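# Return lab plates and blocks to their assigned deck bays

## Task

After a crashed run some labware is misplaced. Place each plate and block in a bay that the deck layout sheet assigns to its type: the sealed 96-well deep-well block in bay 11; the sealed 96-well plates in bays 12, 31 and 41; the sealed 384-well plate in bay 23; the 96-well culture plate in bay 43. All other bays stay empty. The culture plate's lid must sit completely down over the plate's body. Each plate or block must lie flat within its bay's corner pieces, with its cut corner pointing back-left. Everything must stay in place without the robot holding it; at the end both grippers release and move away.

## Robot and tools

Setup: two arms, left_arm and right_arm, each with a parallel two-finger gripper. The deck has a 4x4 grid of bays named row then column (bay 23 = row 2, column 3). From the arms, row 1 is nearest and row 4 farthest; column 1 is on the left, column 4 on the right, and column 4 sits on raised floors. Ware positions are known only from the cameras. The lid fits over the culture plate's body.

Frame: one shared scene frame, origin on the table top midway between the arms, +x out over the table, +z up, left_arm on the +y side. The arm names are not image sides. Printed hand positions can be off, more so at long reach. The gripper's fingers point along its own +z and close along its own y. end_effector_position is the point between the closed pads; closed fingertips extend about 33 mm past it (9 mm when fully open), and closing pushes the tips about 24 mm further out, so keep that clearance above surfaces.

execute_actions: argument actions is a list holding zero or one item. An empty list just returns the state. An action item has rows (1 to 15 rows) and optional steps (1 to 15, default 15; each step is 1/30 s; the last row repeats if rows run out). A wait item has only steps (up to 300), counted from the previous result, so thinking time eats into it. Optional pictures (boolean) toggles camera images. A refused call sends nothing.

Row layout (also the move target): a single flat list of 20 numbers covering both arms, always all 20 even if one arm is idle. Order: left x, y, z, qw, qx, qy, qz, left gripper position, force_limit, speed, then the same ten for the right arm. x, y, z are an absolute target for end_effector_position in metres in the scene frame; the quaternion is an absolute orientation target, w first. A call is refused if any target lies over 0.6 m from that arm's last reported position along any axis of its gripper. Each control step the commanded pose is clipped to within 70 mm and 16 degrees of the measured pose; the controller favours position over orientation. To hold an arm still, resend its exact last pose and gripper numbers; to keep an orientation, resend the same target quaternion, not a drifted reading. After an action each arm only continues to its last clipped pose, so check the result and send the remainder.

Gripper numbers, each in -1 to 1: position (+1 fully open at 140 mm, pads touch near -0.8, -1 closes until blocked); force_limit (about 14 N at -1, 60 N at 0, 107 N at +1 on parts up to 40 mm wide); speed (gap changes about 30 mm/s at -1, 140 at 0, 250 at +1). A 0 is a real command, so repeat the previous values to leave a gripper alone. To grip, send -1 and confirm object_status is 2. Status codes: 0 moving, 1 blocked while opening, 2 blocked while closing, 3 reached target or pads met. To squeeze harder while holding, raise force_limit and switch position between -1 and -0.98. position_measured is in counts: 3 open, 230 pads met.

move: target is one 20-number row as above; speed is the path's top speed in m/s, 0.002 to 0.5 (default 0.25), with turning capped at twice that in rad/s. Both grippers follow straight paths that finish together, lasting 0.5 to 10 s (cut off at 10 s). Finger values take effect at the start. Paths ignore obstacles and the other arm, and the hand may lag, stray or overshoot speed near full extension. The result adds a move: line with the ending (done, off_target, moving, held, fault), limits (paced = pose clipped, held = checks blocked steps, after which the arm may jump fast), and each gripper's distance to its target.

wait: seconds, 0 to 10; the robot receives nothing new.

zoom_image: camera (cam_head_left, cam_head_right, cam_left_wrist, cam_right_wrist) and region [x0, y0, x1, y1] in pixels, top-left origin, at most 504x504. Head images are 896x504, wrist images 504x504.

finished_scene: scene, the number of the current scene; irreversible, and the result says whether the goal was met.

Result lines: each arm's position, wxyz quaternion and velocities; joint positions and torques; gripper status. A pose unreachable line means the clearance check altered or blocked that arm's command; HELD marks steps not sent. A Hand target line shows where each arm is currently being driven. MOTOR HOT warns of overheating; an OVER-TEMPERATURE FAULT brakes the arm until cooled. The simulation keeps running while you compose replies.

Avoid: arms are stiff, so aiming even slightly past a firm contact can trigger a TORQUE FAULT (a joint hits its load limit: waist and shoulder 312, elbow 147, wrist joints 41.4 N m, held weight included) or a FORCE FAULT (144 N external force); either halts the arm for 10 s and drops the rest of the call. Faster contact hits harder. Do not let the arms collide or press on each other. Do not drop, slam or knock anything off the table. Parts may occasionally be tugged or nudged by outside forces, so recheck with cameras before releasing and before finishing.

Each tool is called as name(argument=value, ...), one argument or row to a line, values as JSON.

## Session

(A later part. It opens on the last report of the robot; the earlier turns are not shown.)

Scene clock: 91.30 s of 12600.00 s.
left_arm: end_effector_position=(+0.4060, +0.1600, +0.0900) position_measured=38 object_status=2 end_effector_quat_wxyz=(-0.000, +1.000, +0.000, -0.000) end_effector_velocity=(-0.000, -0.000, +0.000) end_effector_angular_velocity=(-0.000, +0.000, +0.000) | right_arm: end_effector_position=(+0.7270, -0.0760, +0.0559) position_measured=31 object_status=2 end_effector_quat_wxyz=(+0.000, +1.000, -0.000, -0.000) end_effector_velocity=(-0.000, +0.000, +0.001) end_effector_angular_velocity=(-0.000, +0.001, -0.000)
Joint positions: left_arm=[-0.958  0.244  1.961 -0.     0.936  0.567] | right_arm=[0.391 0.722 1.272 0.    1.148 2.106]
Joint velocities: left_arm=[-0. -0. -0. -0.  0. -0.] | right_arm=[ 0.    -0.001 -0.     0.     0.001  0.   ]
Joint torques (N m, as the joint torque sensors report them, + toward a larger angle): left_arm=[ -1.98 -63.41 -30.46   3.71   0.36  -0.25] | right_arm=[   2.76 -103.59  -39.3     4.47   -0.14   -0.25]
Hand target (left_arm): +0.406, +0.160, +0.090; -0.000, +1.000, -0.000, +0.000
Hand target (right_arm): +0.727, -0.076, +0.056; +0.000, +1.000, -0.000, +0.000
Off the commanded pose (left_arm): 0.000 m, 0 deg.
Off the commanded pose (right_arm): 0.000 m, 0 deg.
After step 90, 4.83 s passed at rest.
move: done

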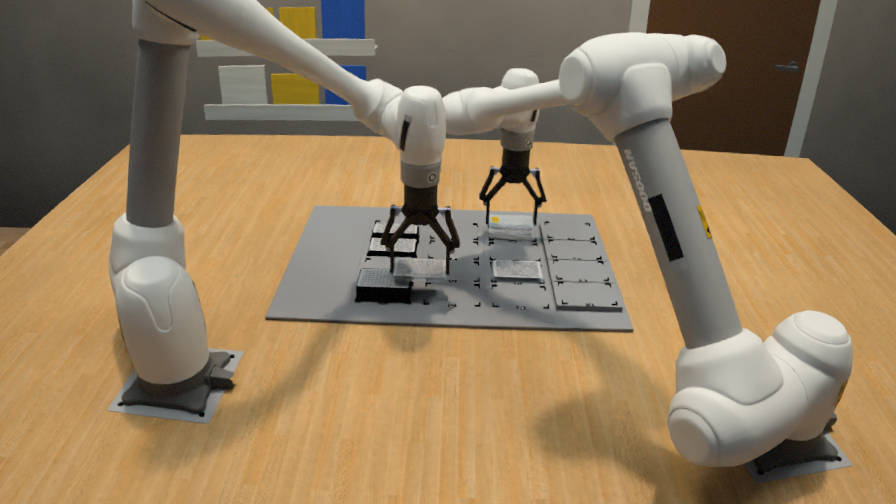

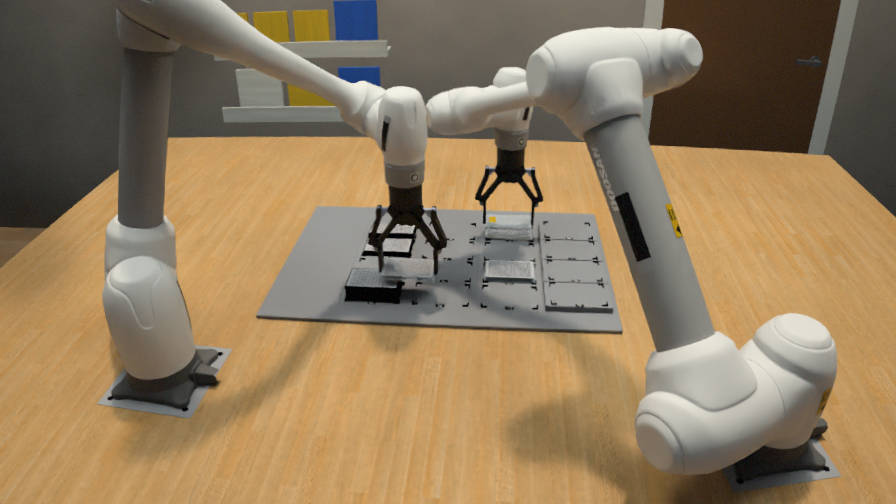

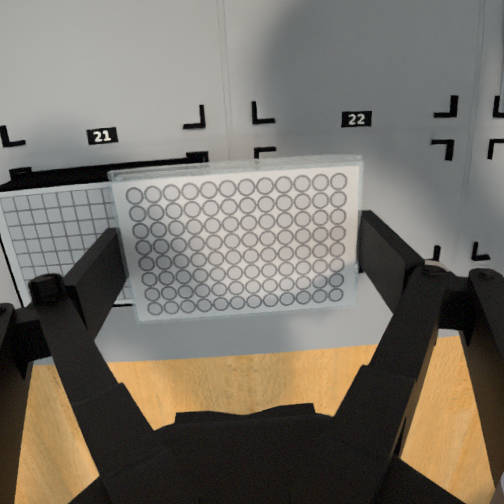

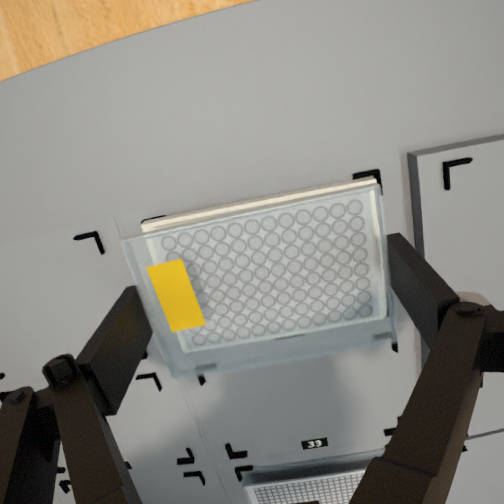

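move(
  target=[0.406,0.16,0.09,0,1,0,0,0.55,-0.3,-1,0.7275,-0.0775,0.046,0.006,1,-0.011,0,0.7,-0.6,-1],
  speed=0.02,
)

zoom_image(
  camera="cam_right_wrist",
  region=[110,160,410,400],
)

Scene clock: 102.57 s of 12600.00 s.
left_arm: end_effector_position=(+0.4060, +0.1600, +0.0900) position_measured=38 object_status=2 end_effector_quat_wxyz=(-0.000, +1.000, +0.000, -0.000) end_effector_velocity=(+0.000, -0.000, +0.000) end_effector_angular_velocity=(-0.001, -0.000, -0.000) | right_arm: end_effector_position=(+0.7275, -0.0775, +0.0461) position_measured=31 object_status=2 end_effector_quat_wxyz=(+0.006, +1.000, -0.011, +0.000) end_effector_velocity=(-0.001, -0.000, -0.002) end_effector_angular_velocity=(-0.001, +0.002, -0.002)
Joint positions: left_arm=[-0.958  0.244  1.961  0.     0.936  0.567] | right_arm=[ 0.393  0.732  1.274 -0.011  1.143  2.134]
Joint velocities: left_arm=[ 0.    -0.    -0.    -0.    -0.     0.001] | right_arm=[ 0.     0.001  0.002 -0.    -0.001  0.003]
Joint torques (N m, as the joint torque sensors report them, + toward a larger angle): left_arm=[ -0.22 -62.82 -29.89   3.83   0.39  -0.33] | right_arm=[   1.68 -105.26  -37.49    4.06   -0.1    -0.81]
Hand target (left_arm): +0.406, +0.160, +0.090; -0.000, +1.000, +0.000, +0.000
Hand target (right_arm): +0.727, -0.078, +0.046; +0.006, +1.000, -0.011, +0.000
Off the commanded pose (left_arm): 0.000 m, 0 deg.
Off the commanded pose (right_arm): 0.000 m, 0 deg.
After step 90, 7.40 s passed at rest.
move: done

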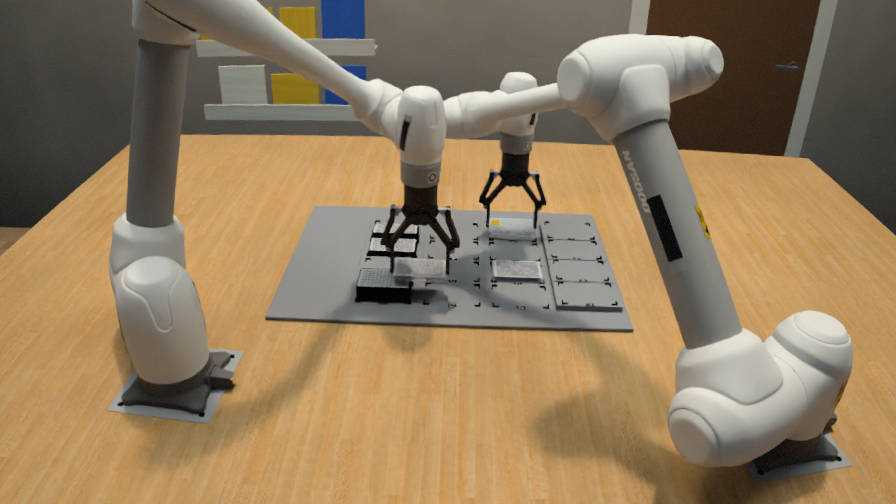

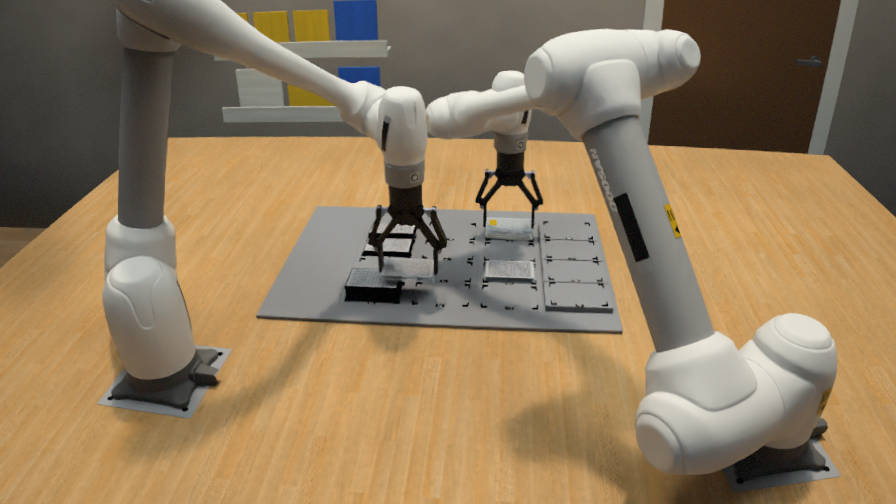

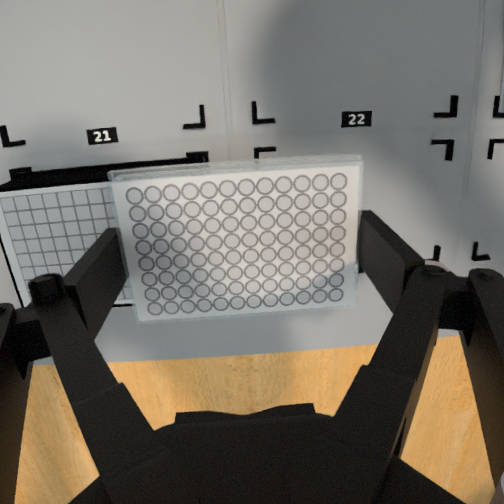

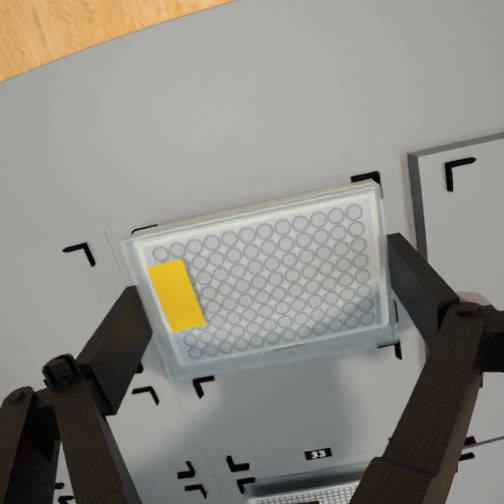

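Region (110, 160, 410, 400) of cam_right_wrist's 504x504 image, scaled by 1.680, with more detail than that image has; it fills the top 403 rows of this view, and the rest is white.

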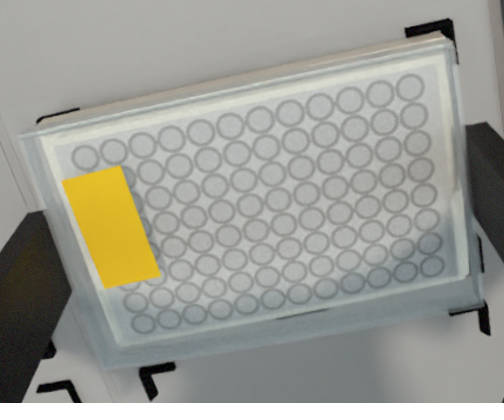

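move(
  target=[0.406,0.16,0.09,0,1,0,0,0.55,-0.3,-1,0.7275,-0.0775,0.041,0.006,1,-0.011,0,0.7,-0.6,-1],
  speed=0.008,
)

zoom_image(
  camera="cam_right_wrist",
  region=[110,160,410,400],
)

Scene clock: 108.93 s of 12600.00 s.
left_arm: end_effector_position=(+0.4060, +0.1600, +0.0900) position_measured=38 object_status=2 end_effector_quat_wxyz=(-0.000, +1.000, +0.000, -0.000) end_effector_velocity=(+0.000, -0.000, +0.000) end_effector_angular_velocity=(-0.001, -0.000, -0.001) | right_arm: end_effector_position=(+0.7275, -0.0775, +0.0411) position_measured=31 object_status=2 end_effector_quat_wxyz=(+0.006, +1.000, -0.011, +0.000) end_effector_velocity=(+0.000, -0.001, -0.000) end_effector_angular_velocity=(-0.001, -0.000, -0.001)
Joint positions: left_arm=[-0.958  0.244  1.961  0.     0.936  0.567] | right_arm=[ 0.393  0.735  1.277 -0.011  1.136  2.135]
Joint velocities: left_arm=[ 0.     0.    -0.001 -0.    -0.001  0.001] | right_arm=[-0.001  0.     0.001 -0.001 -0.001  0.   ]
Joint torques (N m, as the joint torque sensors report them, + toward a larger angle): left_arm=[ -1.12 -62.46 -30.49   3.67   0.27  -0.35] | right_arm=[   1.5  -102.12  -36.78    3.71    0.49   -0.25]
Hand target (left_arm): +0.406, +0.160, +0.090; -0.000, +1.000, +0.000, +0.000
Hand target (right_arm): +0.727, -0.078, +0.041; +0.006, +1.000, -0.011, -0.000
Off the commanded pose (left_arm): 0.000 m, 0 deg.
Off the commanded pose (right_arm): 0.000 m, 0 deg.
After step 90, 2.53 s passed at rest.
move: done

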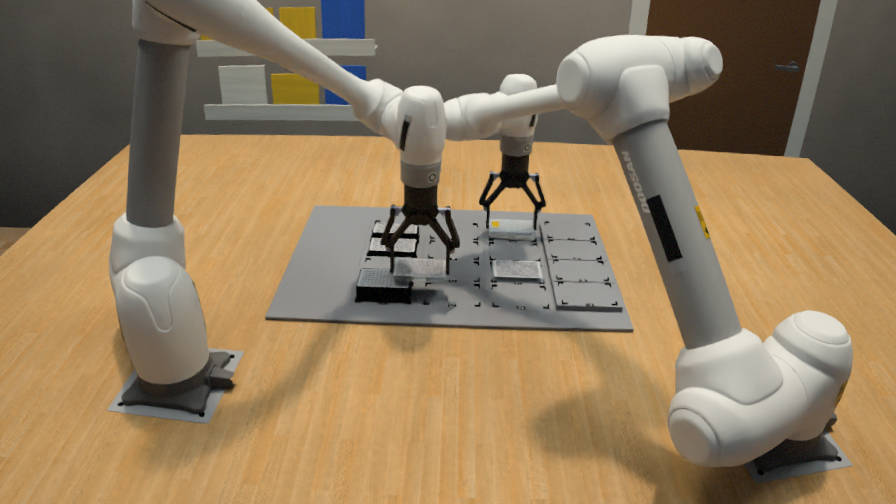

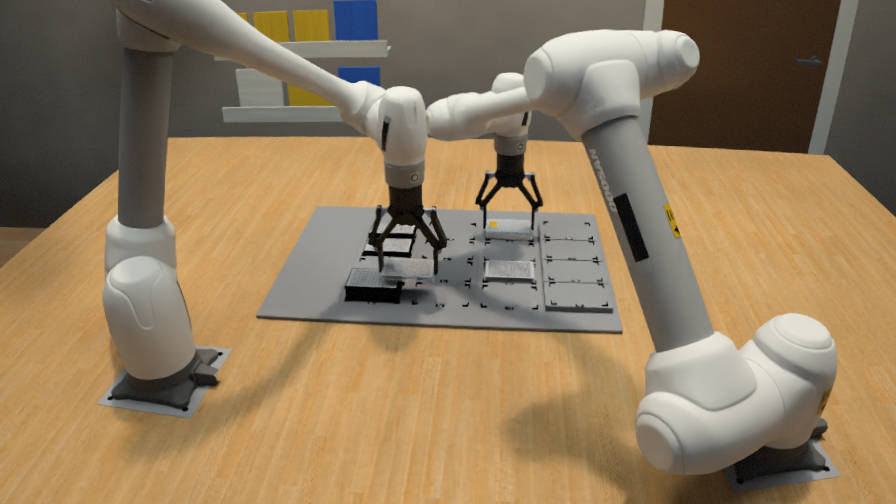

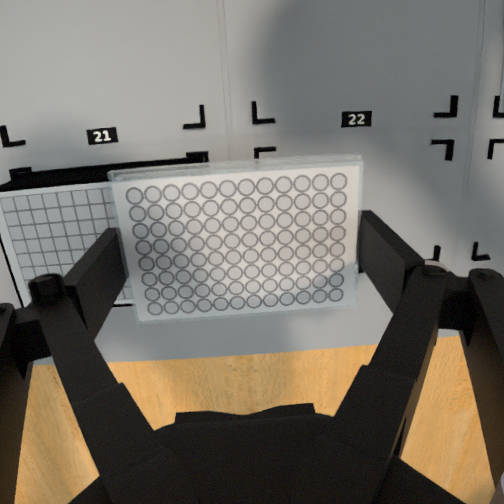

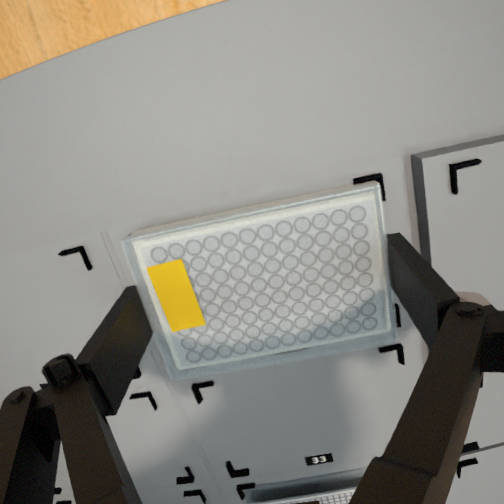

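Region (110, 160, 410, 400) of cam_right_wrist's 504x504 image, scaled by 1.680, with more detail than that image has; it fills the top 403 rows of this view, and the rest is white.

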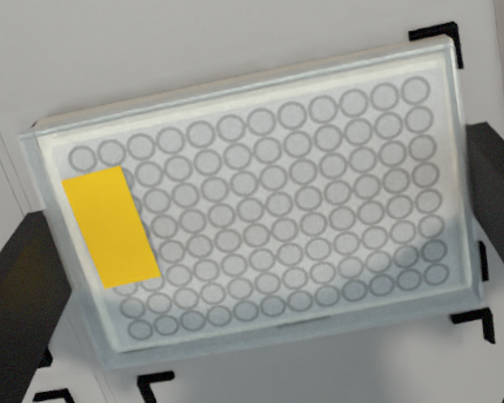

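move(
  target=[0.406,0.16,0.09,0,1,0,0,0.55,-0.3,-1,0.7285,-0.0775,0.0405,0.006,1,-0.018,0,0.7,-0.6,-1],
  speed=0.008,
)

move(
  target=[0.406,0.16,0.09,0,1,0,0,0.55,-0.3,-1,0.7285,-0.0775,0.038,0.006,1,-0.018,0,0.7,-0.6,-1],
  speed=0.006,
)

zoom_image(
  camera="cam_right_wrist",
  region=[110,160,410,400],
)

Scene clock: 117.03 s of 12600.00 s.
left_arm: end_effector_position=(+0.4060, +0.1600, +0.0900) position_measured=38 object_status=2 end_effector_quat_wxyz=(-0.000, +1.000, +0.000, -0.000) end_effector_velocity=(-0.000, -0.001, +0.000) end_effector_angular_velocity=(-0.003, +0.001, +0.002) | right_arm: end_effector_position=(+0.7285, -0.0775, +0.0405) position_measured=31 object_status=2 end_effector_quat_wxyz=(+0.006, +1.000, -0.018, +0.000) end_effector_velocity=(+0.001, +0.000, +0.000) end_effector_angular_velocity=(-0.000, -0.001, -0.000)
Joint positions: left_arm=[-0.958  0.244  1.961  0.     0.936  0.567] | right_arm=[ 0.392  0.737  1.275 -0.011  1.136  2.148]
Joint velocities: left_arm=[-0.    -0.    -0.001 -0.002 -0.001 -0.001] | right_arm=[ 0.     0.    -0.001 -0.001  0.     0.001]
Joint torques (N m, as the joint torque sensors report them, + toward a larger angle): left_arm=[ -1.37 -63.54 -30.27   3.76   0.32  -0.32] | right_arm=[  0.54 -96.38 -35.54   4.03  -0.27  -0.61]
Hand target (left_arm): +0.406, +0.160, +0.090; -0.000, +1.000, +0.000, +0.000
Hand target (right_arm): +0.728, -0.077, +0.040; +0.006, +1.000, -0.018, -0.000
Off the commanded pose (left_arm): 0.000 m, 0 deg.
Off the commanded pose (right_arm): 0.000 m, 0 deg.
After step 90, 4.00 s passed at rest.
move: done

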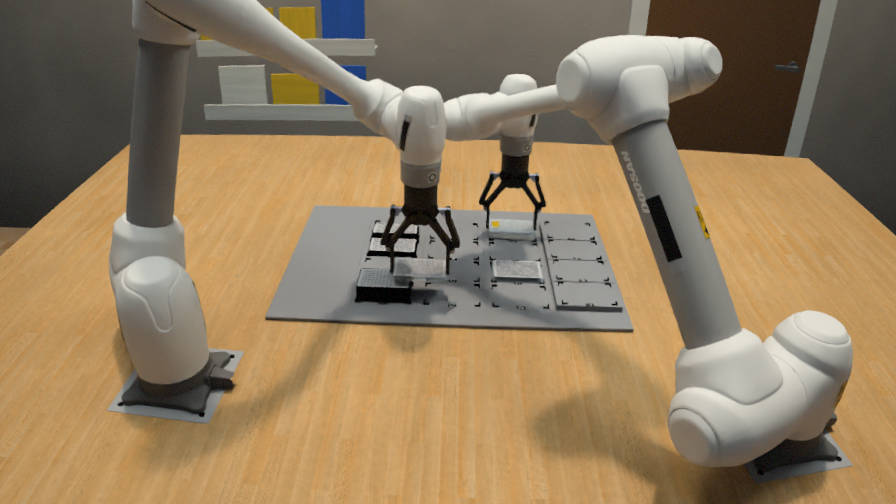

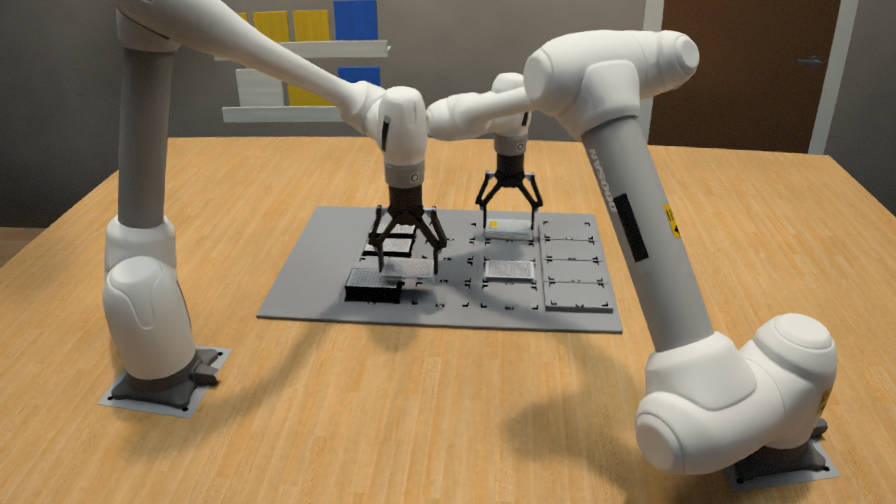

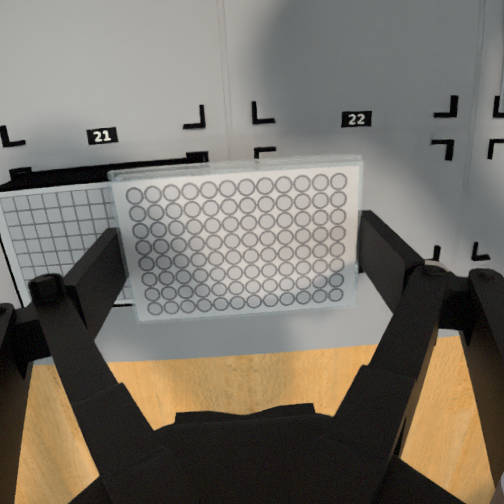

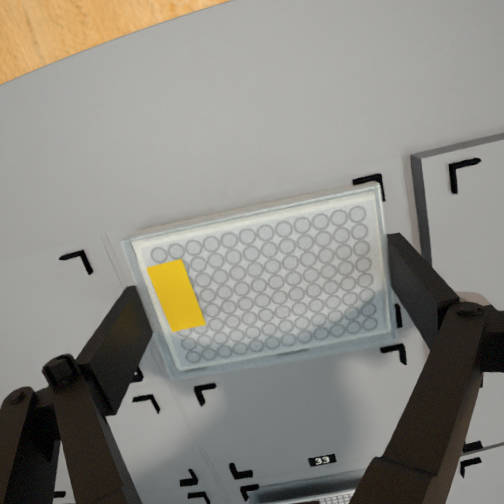

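Scene clock: 117.73 s of 12600.00 s.
left_arm: end_effector_position=(+0.4060, +0.1600, +0.0900) position_measured=38 object_status=2 end_effector_quat_wxyz=(-0.000, +1.000, +0.000, -0.000) end_effector_velocity=(-0.000, +0.001, -0.000) end_effector_angular_velocity=(+0.001, +0.000, -0.000) | right_arm: end_effector_position=(+0.7285, -0.0775, +0.0381) position_measured=31 object_status=2 end_effector_quat_wxyz=(+0.006, +1.000, -0.018, +0.000) end_effector_velocity=(-0.000, -0.001, -0.002) end_effector_angular_velocity=(-0.001, +0.002, -0.001)
Joint positions: left_arm=[-0.958  0.244  1.961  0.     0.936  0.567] | right_arm=[ 0.392  0.739  1.276 -0.011  1.133  2.148]
Joint velocities: left_arm=[ 0.    -0.     0.001  0.001  0.     0.   ] | right_arm=[-0.001  0.001  0.001  0.    -0.    -0.   ]
Joint torques (N m, as the joint torque sensors report them, + toward a larger angle): left_arm=[ -1.49 -63.68 -30.51   3.66   0.29  -0.32] | right_arm=[ -0.6  -78.14 -23.32   2.85  -2.22  -0.63]
Hand target (left_arm): +0.406, +0.160, +0.090; -0.000, +1.000, +0.000, +0.000
Hand target (right_arm): +0.728, -0.078, +0.038; +0.006, +1.000, -0.018, -0.000
Off the commanded pose (left_arm): 0.000 m, 0 deg.
Off the commanded pose (right_arm): 0.000 m, 0 deg.
move: done

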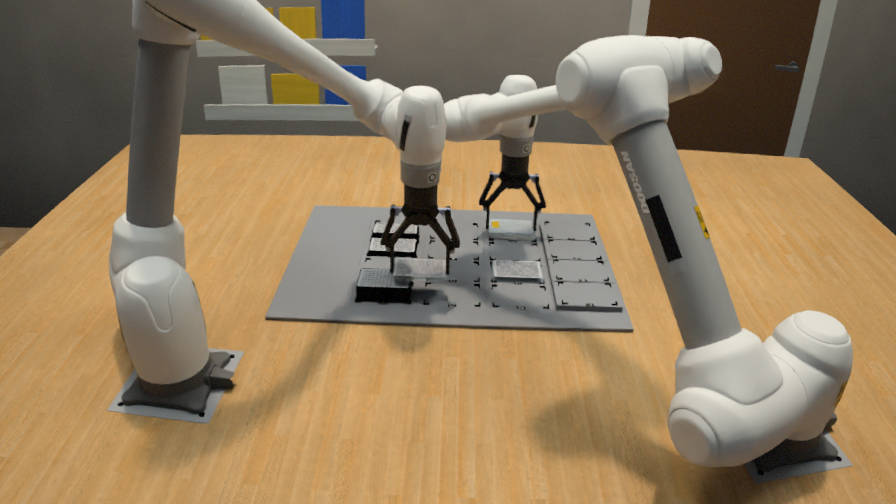

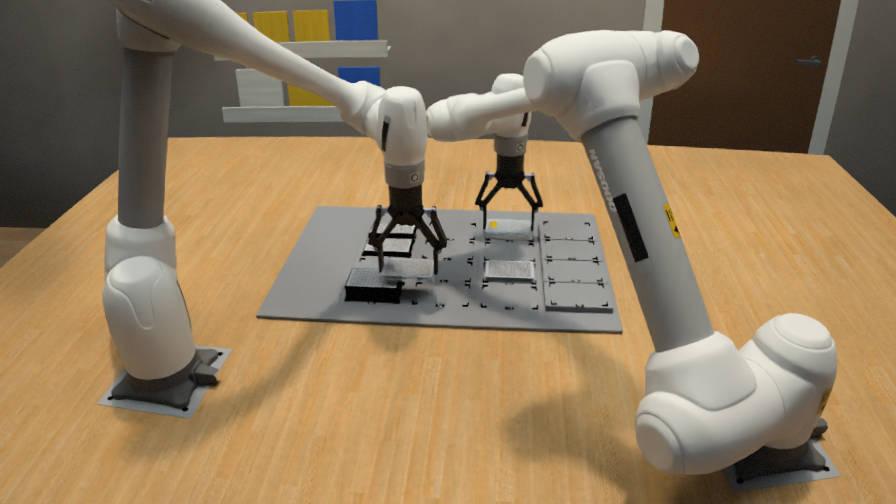

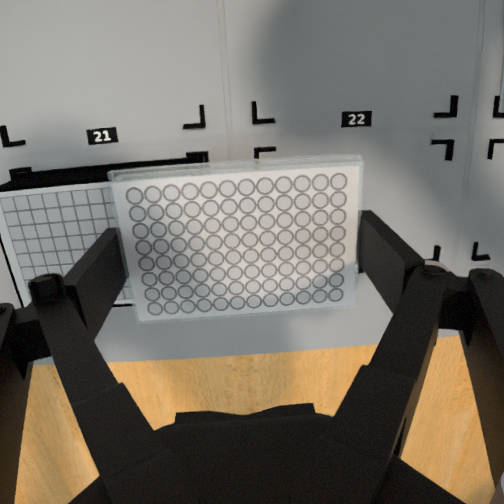

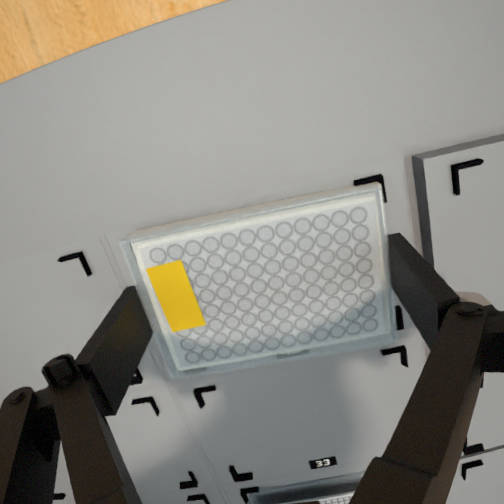

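Region (110, 160, 410, 400) of cam_right_wrist's 504x504 image, scaled by 1.680, with more detail than that image has; it fills the top 403 rows of this view, and the rest is white.

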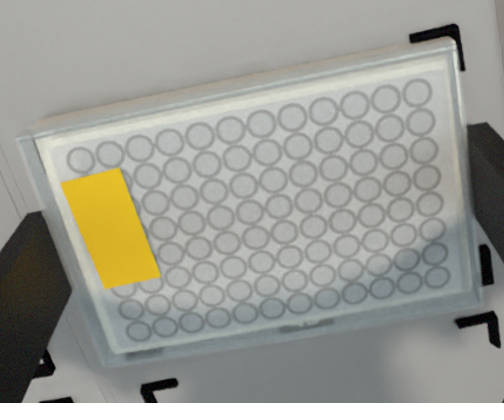

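move(
  target=[0.406,0.16,0.09,0,1,0,0,0.55,-0.3,-1,0.7258,-0.0785,0.0388,0.006,1,0.004,0,0.7,-0.6,-1],
  speed=0.01,
)

zoom_image(
  camera="cam_right_wrist",
  region=[110,160,410,400],
)

Scene clock: 123.67 s of 12600.00 s.
left_arm: end_effector_position=(+0.4060, +0.1600, +0.0900) position_measured=38 object_status=2 end_effector_quat_wxyz=(-0.000, +1.000, +0.000, -0.000) end_effector_velocity=(-0.000, +0.000, -0.000) end_effector_angular_velocity=(+0.001, +0.001, +0.000) | right_arm: end_effector_position=(+0.7258, -0.0785, +0.0388) position_measured=31 object_status=2 end_effector_quat_wxyz=(+0.006, +1.000, +0.004, +0.000) end_effector_velocity=(-0.000, +0.001, +0.001) end_effector_angular_velocity=(+0.001, -0.000, +0.002)
Joint positions: left_arm=[-0.958  0.244  1.961  0.     0.936  0.567] | right_arm=[ 0.393  0.734  1.284 -0.011  1.13   2.105]
Joint velocities: left_arm=[-0.     0.     0.    -0.001  0.001 -0.   ] | right_arm=[ 0.001 -0.001  0.     0.     0.    -0.001]
Joint torques (N m, as the joint torque sensors report them, + toward a larger angle): left_arm=[ -1.49 -63.77 -30.77   3.68   0.34  -0.33] | right_arm=[  0.97 -94.71 -27.21   2.85   5.11  -1.51]
Hand target (left_arm): +0.406, +0.160, +0.090; -0.000, +1.000, +0.000, +0.000
Hand target (right_arm): +0.726, -0.079, +0.039; +0.006, +1.000, +0.004, +0.000
Off the commanded pose (left_arm): 0.000 m, 0 deg.
Off the commanded pose (right_arm): 0.000 m, 0 deg.
After step 90, 0.50 s passed at rest.
move: done

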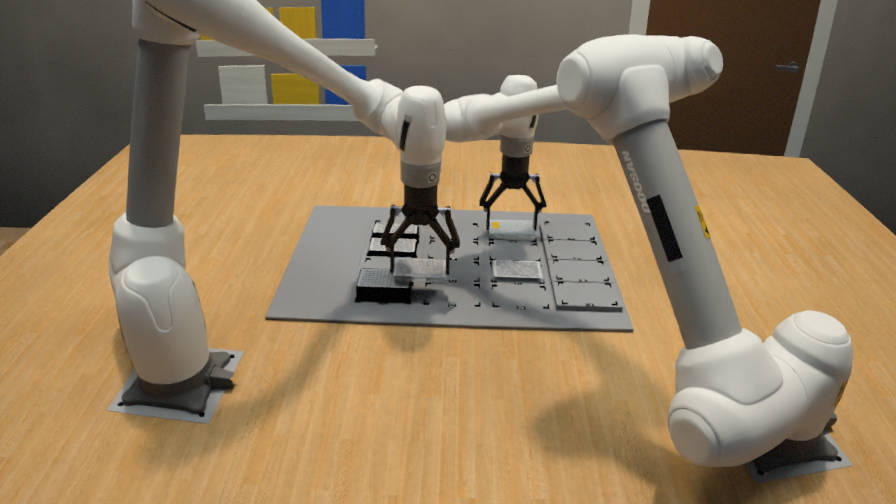

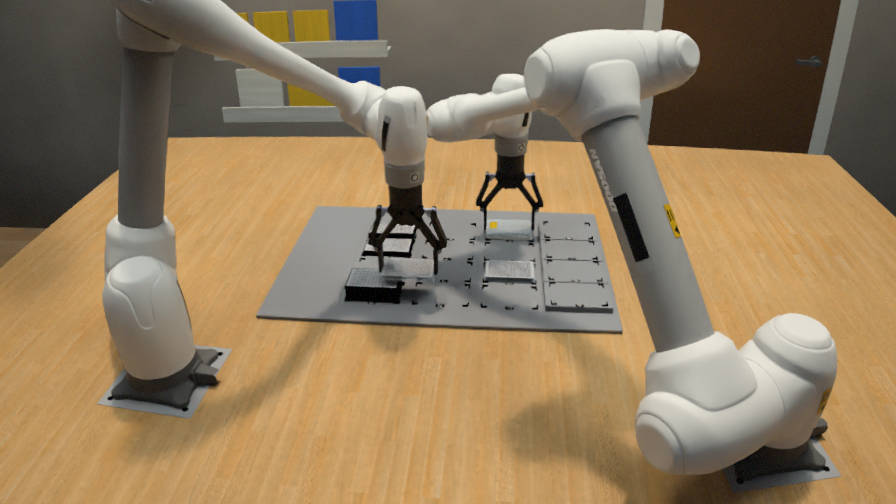

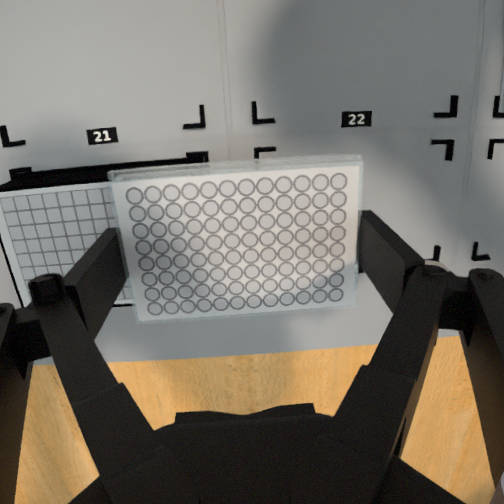

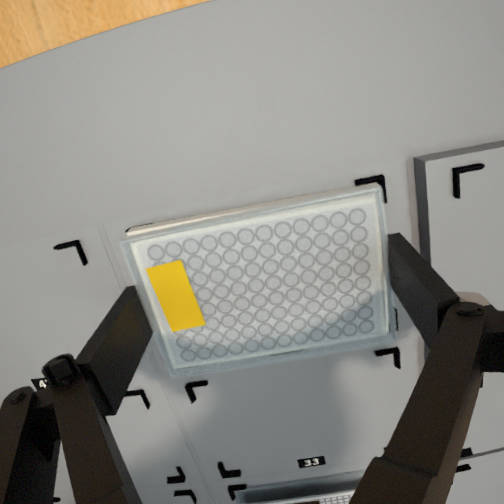

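Region (110, 160, 410, 400) of cam_right_wrist's 504x504 image, scaled by 1.680, with more detail than that image has; it fills the top 403 rows of this view, and the rest is white.

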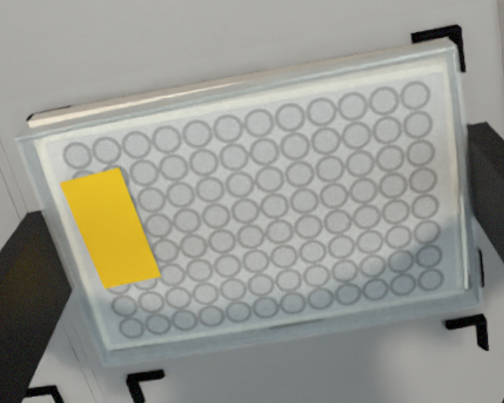

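move(
  target=[0.406,0.16,0.09,0,1,0,0,0.55,-0.3,-1,0.7275,-0.078,0.0395,0.006,1,-0.012,0,0.7,-0.6,-1],
  speed=0.015,
)

move(
  target=[0.406,0.16,0.09,0,1,0,0,0.55,-0.3,-1,0.7275,-0.078,0.027,0.006,1,-0.012,0,0.9,-0.6,0],
  speed=0.01,
)

zoom_image(
  camera="cam_head_left",
  region=[470,200,560,250],
)

Scene clock: 132.50 s of 12600.00 s.
left_arm: end_effector_position=(+0.4060, +0.1600, +0.0900) position_measured=38 object_status=2 end_effector_quat_wxyz=(-0.000, +1.000, -0.000, -0.000) end_effector_velocity=(-0.001, +0.000, +0.000) end_effector_angular_velocity=(+0.001, +0.003, +0.001) | right_arm: end_effector_position=(+0.7275, -0.0780, +0.0395) position_measured=31 object_status=2 end_effector_quat_wxyz=(+0.006, +1.000, -0.012, -0.000) end_effector_velocity=(+0.001, +0.000, +0.001) end_effector_angular_velocity=(+0.002, -0.001, -0.002)
Joint positions: left_arm=[-0.958  0.244  1.961  0.     0.936  0.567] | right_arm=[ 0.392  0.736  1.279 -0.011  1.133  2.136]
Joint velocities: left_arm=[ 0.    -0.    -0.    -0.002  0.004  0.   ] | right_arm=[-0.    -0.001 -0.001  0.001  0.     0.002]
Joint torques (N m, as the joint torque sensors report them, + toward a larger angle): left_arm=[ -1.47 -63.29 -29.98   3.63   0.34  -0.27] | right_arm=[   4.17 -107.59  -36.62    4.22   -0.01   -0.58]
Hand target (left_arm): +0.406, +0.160, +0.090; -0.000, +1.000, +0.000, +0.000
Hand target (right_arm): +0.728, -0.078, +0.039; +0.006, +1.000, -0.012, +0.000
Off the commanded pose (left_arm): 0.000 m, 0 deg.
Off the commanded pose (right_arm): 0.000 m, 0 deg.
After step 90, 4.53 s passed at rest.
move: done

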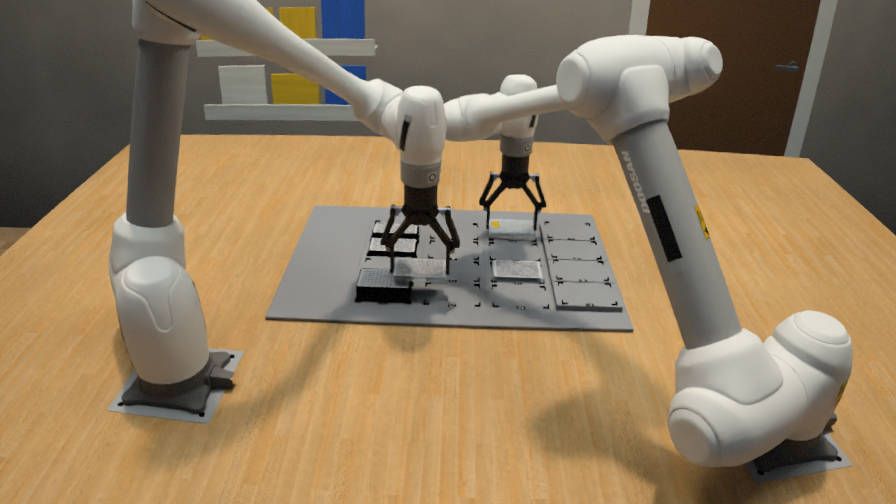

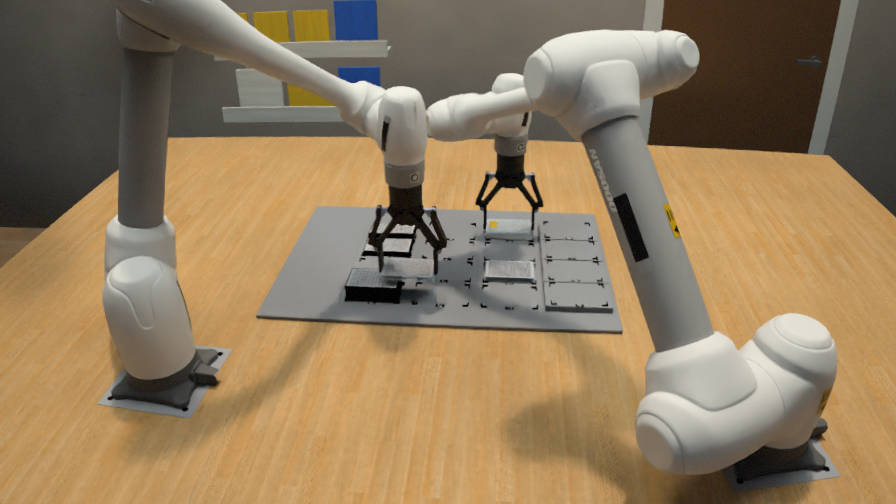

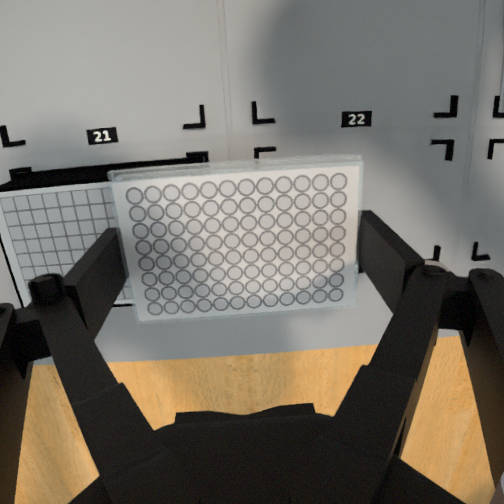

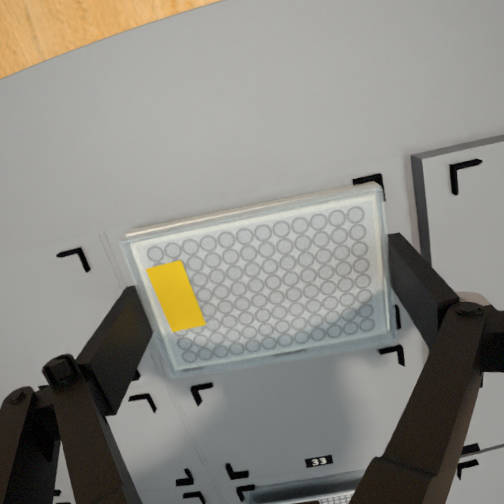

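Scene clock: 133.97 s of 12600.00 s.
left_arm: end_effector_position=(+0.4060, +0.1600, +0.0900) position_measured=38 object_status=2 end_effector_quat_wxyz=(-0.000, +1.000, +0.000, -0.000) end_effector_velocity=(-0.000, -0.000, +0.000) end_effector_angular_velocity=(-0.001, +0.001, +0.001) | right_arm: end_effector_position=(+0.7275, -0.0780, +0.0270) position_measured=16 object_status=3 end_effector_quat_wxyz=(+0.006, +1.000, -0.012, -0.000) end_effector_velocity=(+0.001, -0.000, +0.000) end_effector_angular_velocity=(+0.000, -0.001, -0.000)
Joint positions: left_arm=[-0.958  0.244  1.961  0.     0.936  0.567] | right_arm=[ 0.392  0.745  1.287 -0.011  1.116  2.136]
Joint velocities: left_arm=[-0.    -0.     0.    -0.002 -0.    -0.   ] | right_arm=[-0.001 -0.     0.    -0.    -0.001 -0.   ]
Joint torques (N m, as the joint torque sensors report them, + toward a larger angle): left_arm=[ -1.28 -62.26 -30.33   3.71   0.33  -0.27] | right_arm=[  -2.41 -109.71  -37.83    4.55   -0.59   -0.15]
Hand target (left_arm): +0.406, +0.160, +0.090; -0.000, +1.000, +0.000, +0.000
Hand target (right_arm): +0.727, -0.078, +0.027; +0.006, +1.000, -0.012, -0.000
Off the commanded pose (left_arm): 0.000 m, 0 deg.
Off the commanded pose (right_arm): 0.000 m, 0 deg.
move: done

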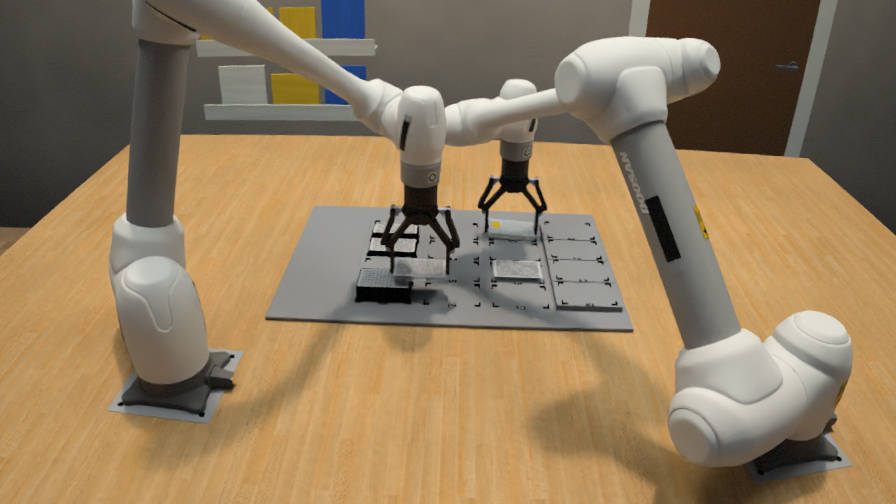

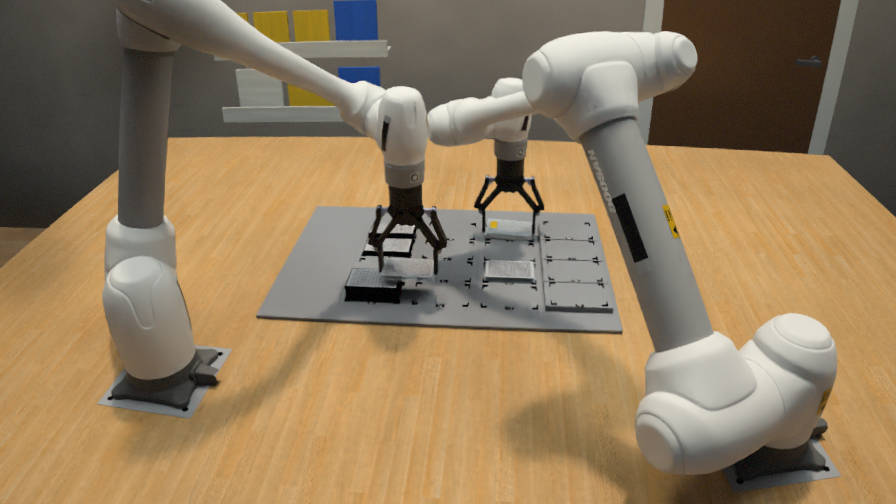

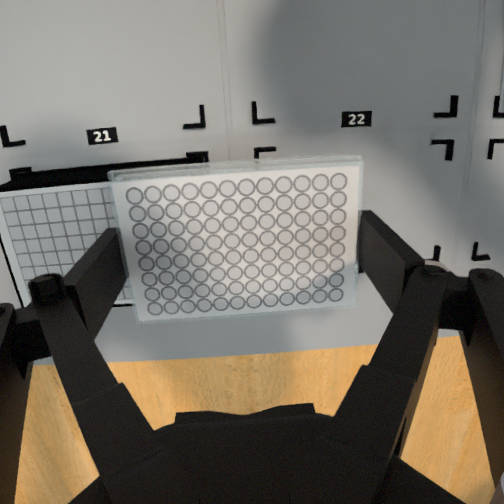

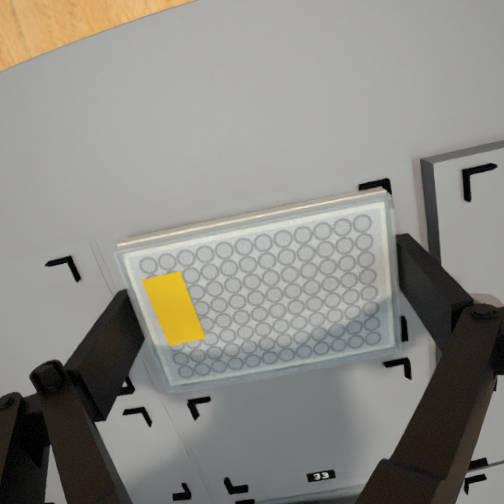

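Region (470, 200, 560, 250) of cam_head_left's 896x504 image, scaled by 5.600, with more detail than that image has.

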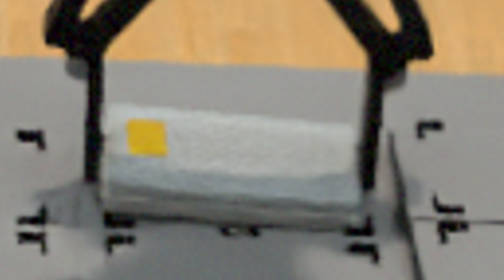

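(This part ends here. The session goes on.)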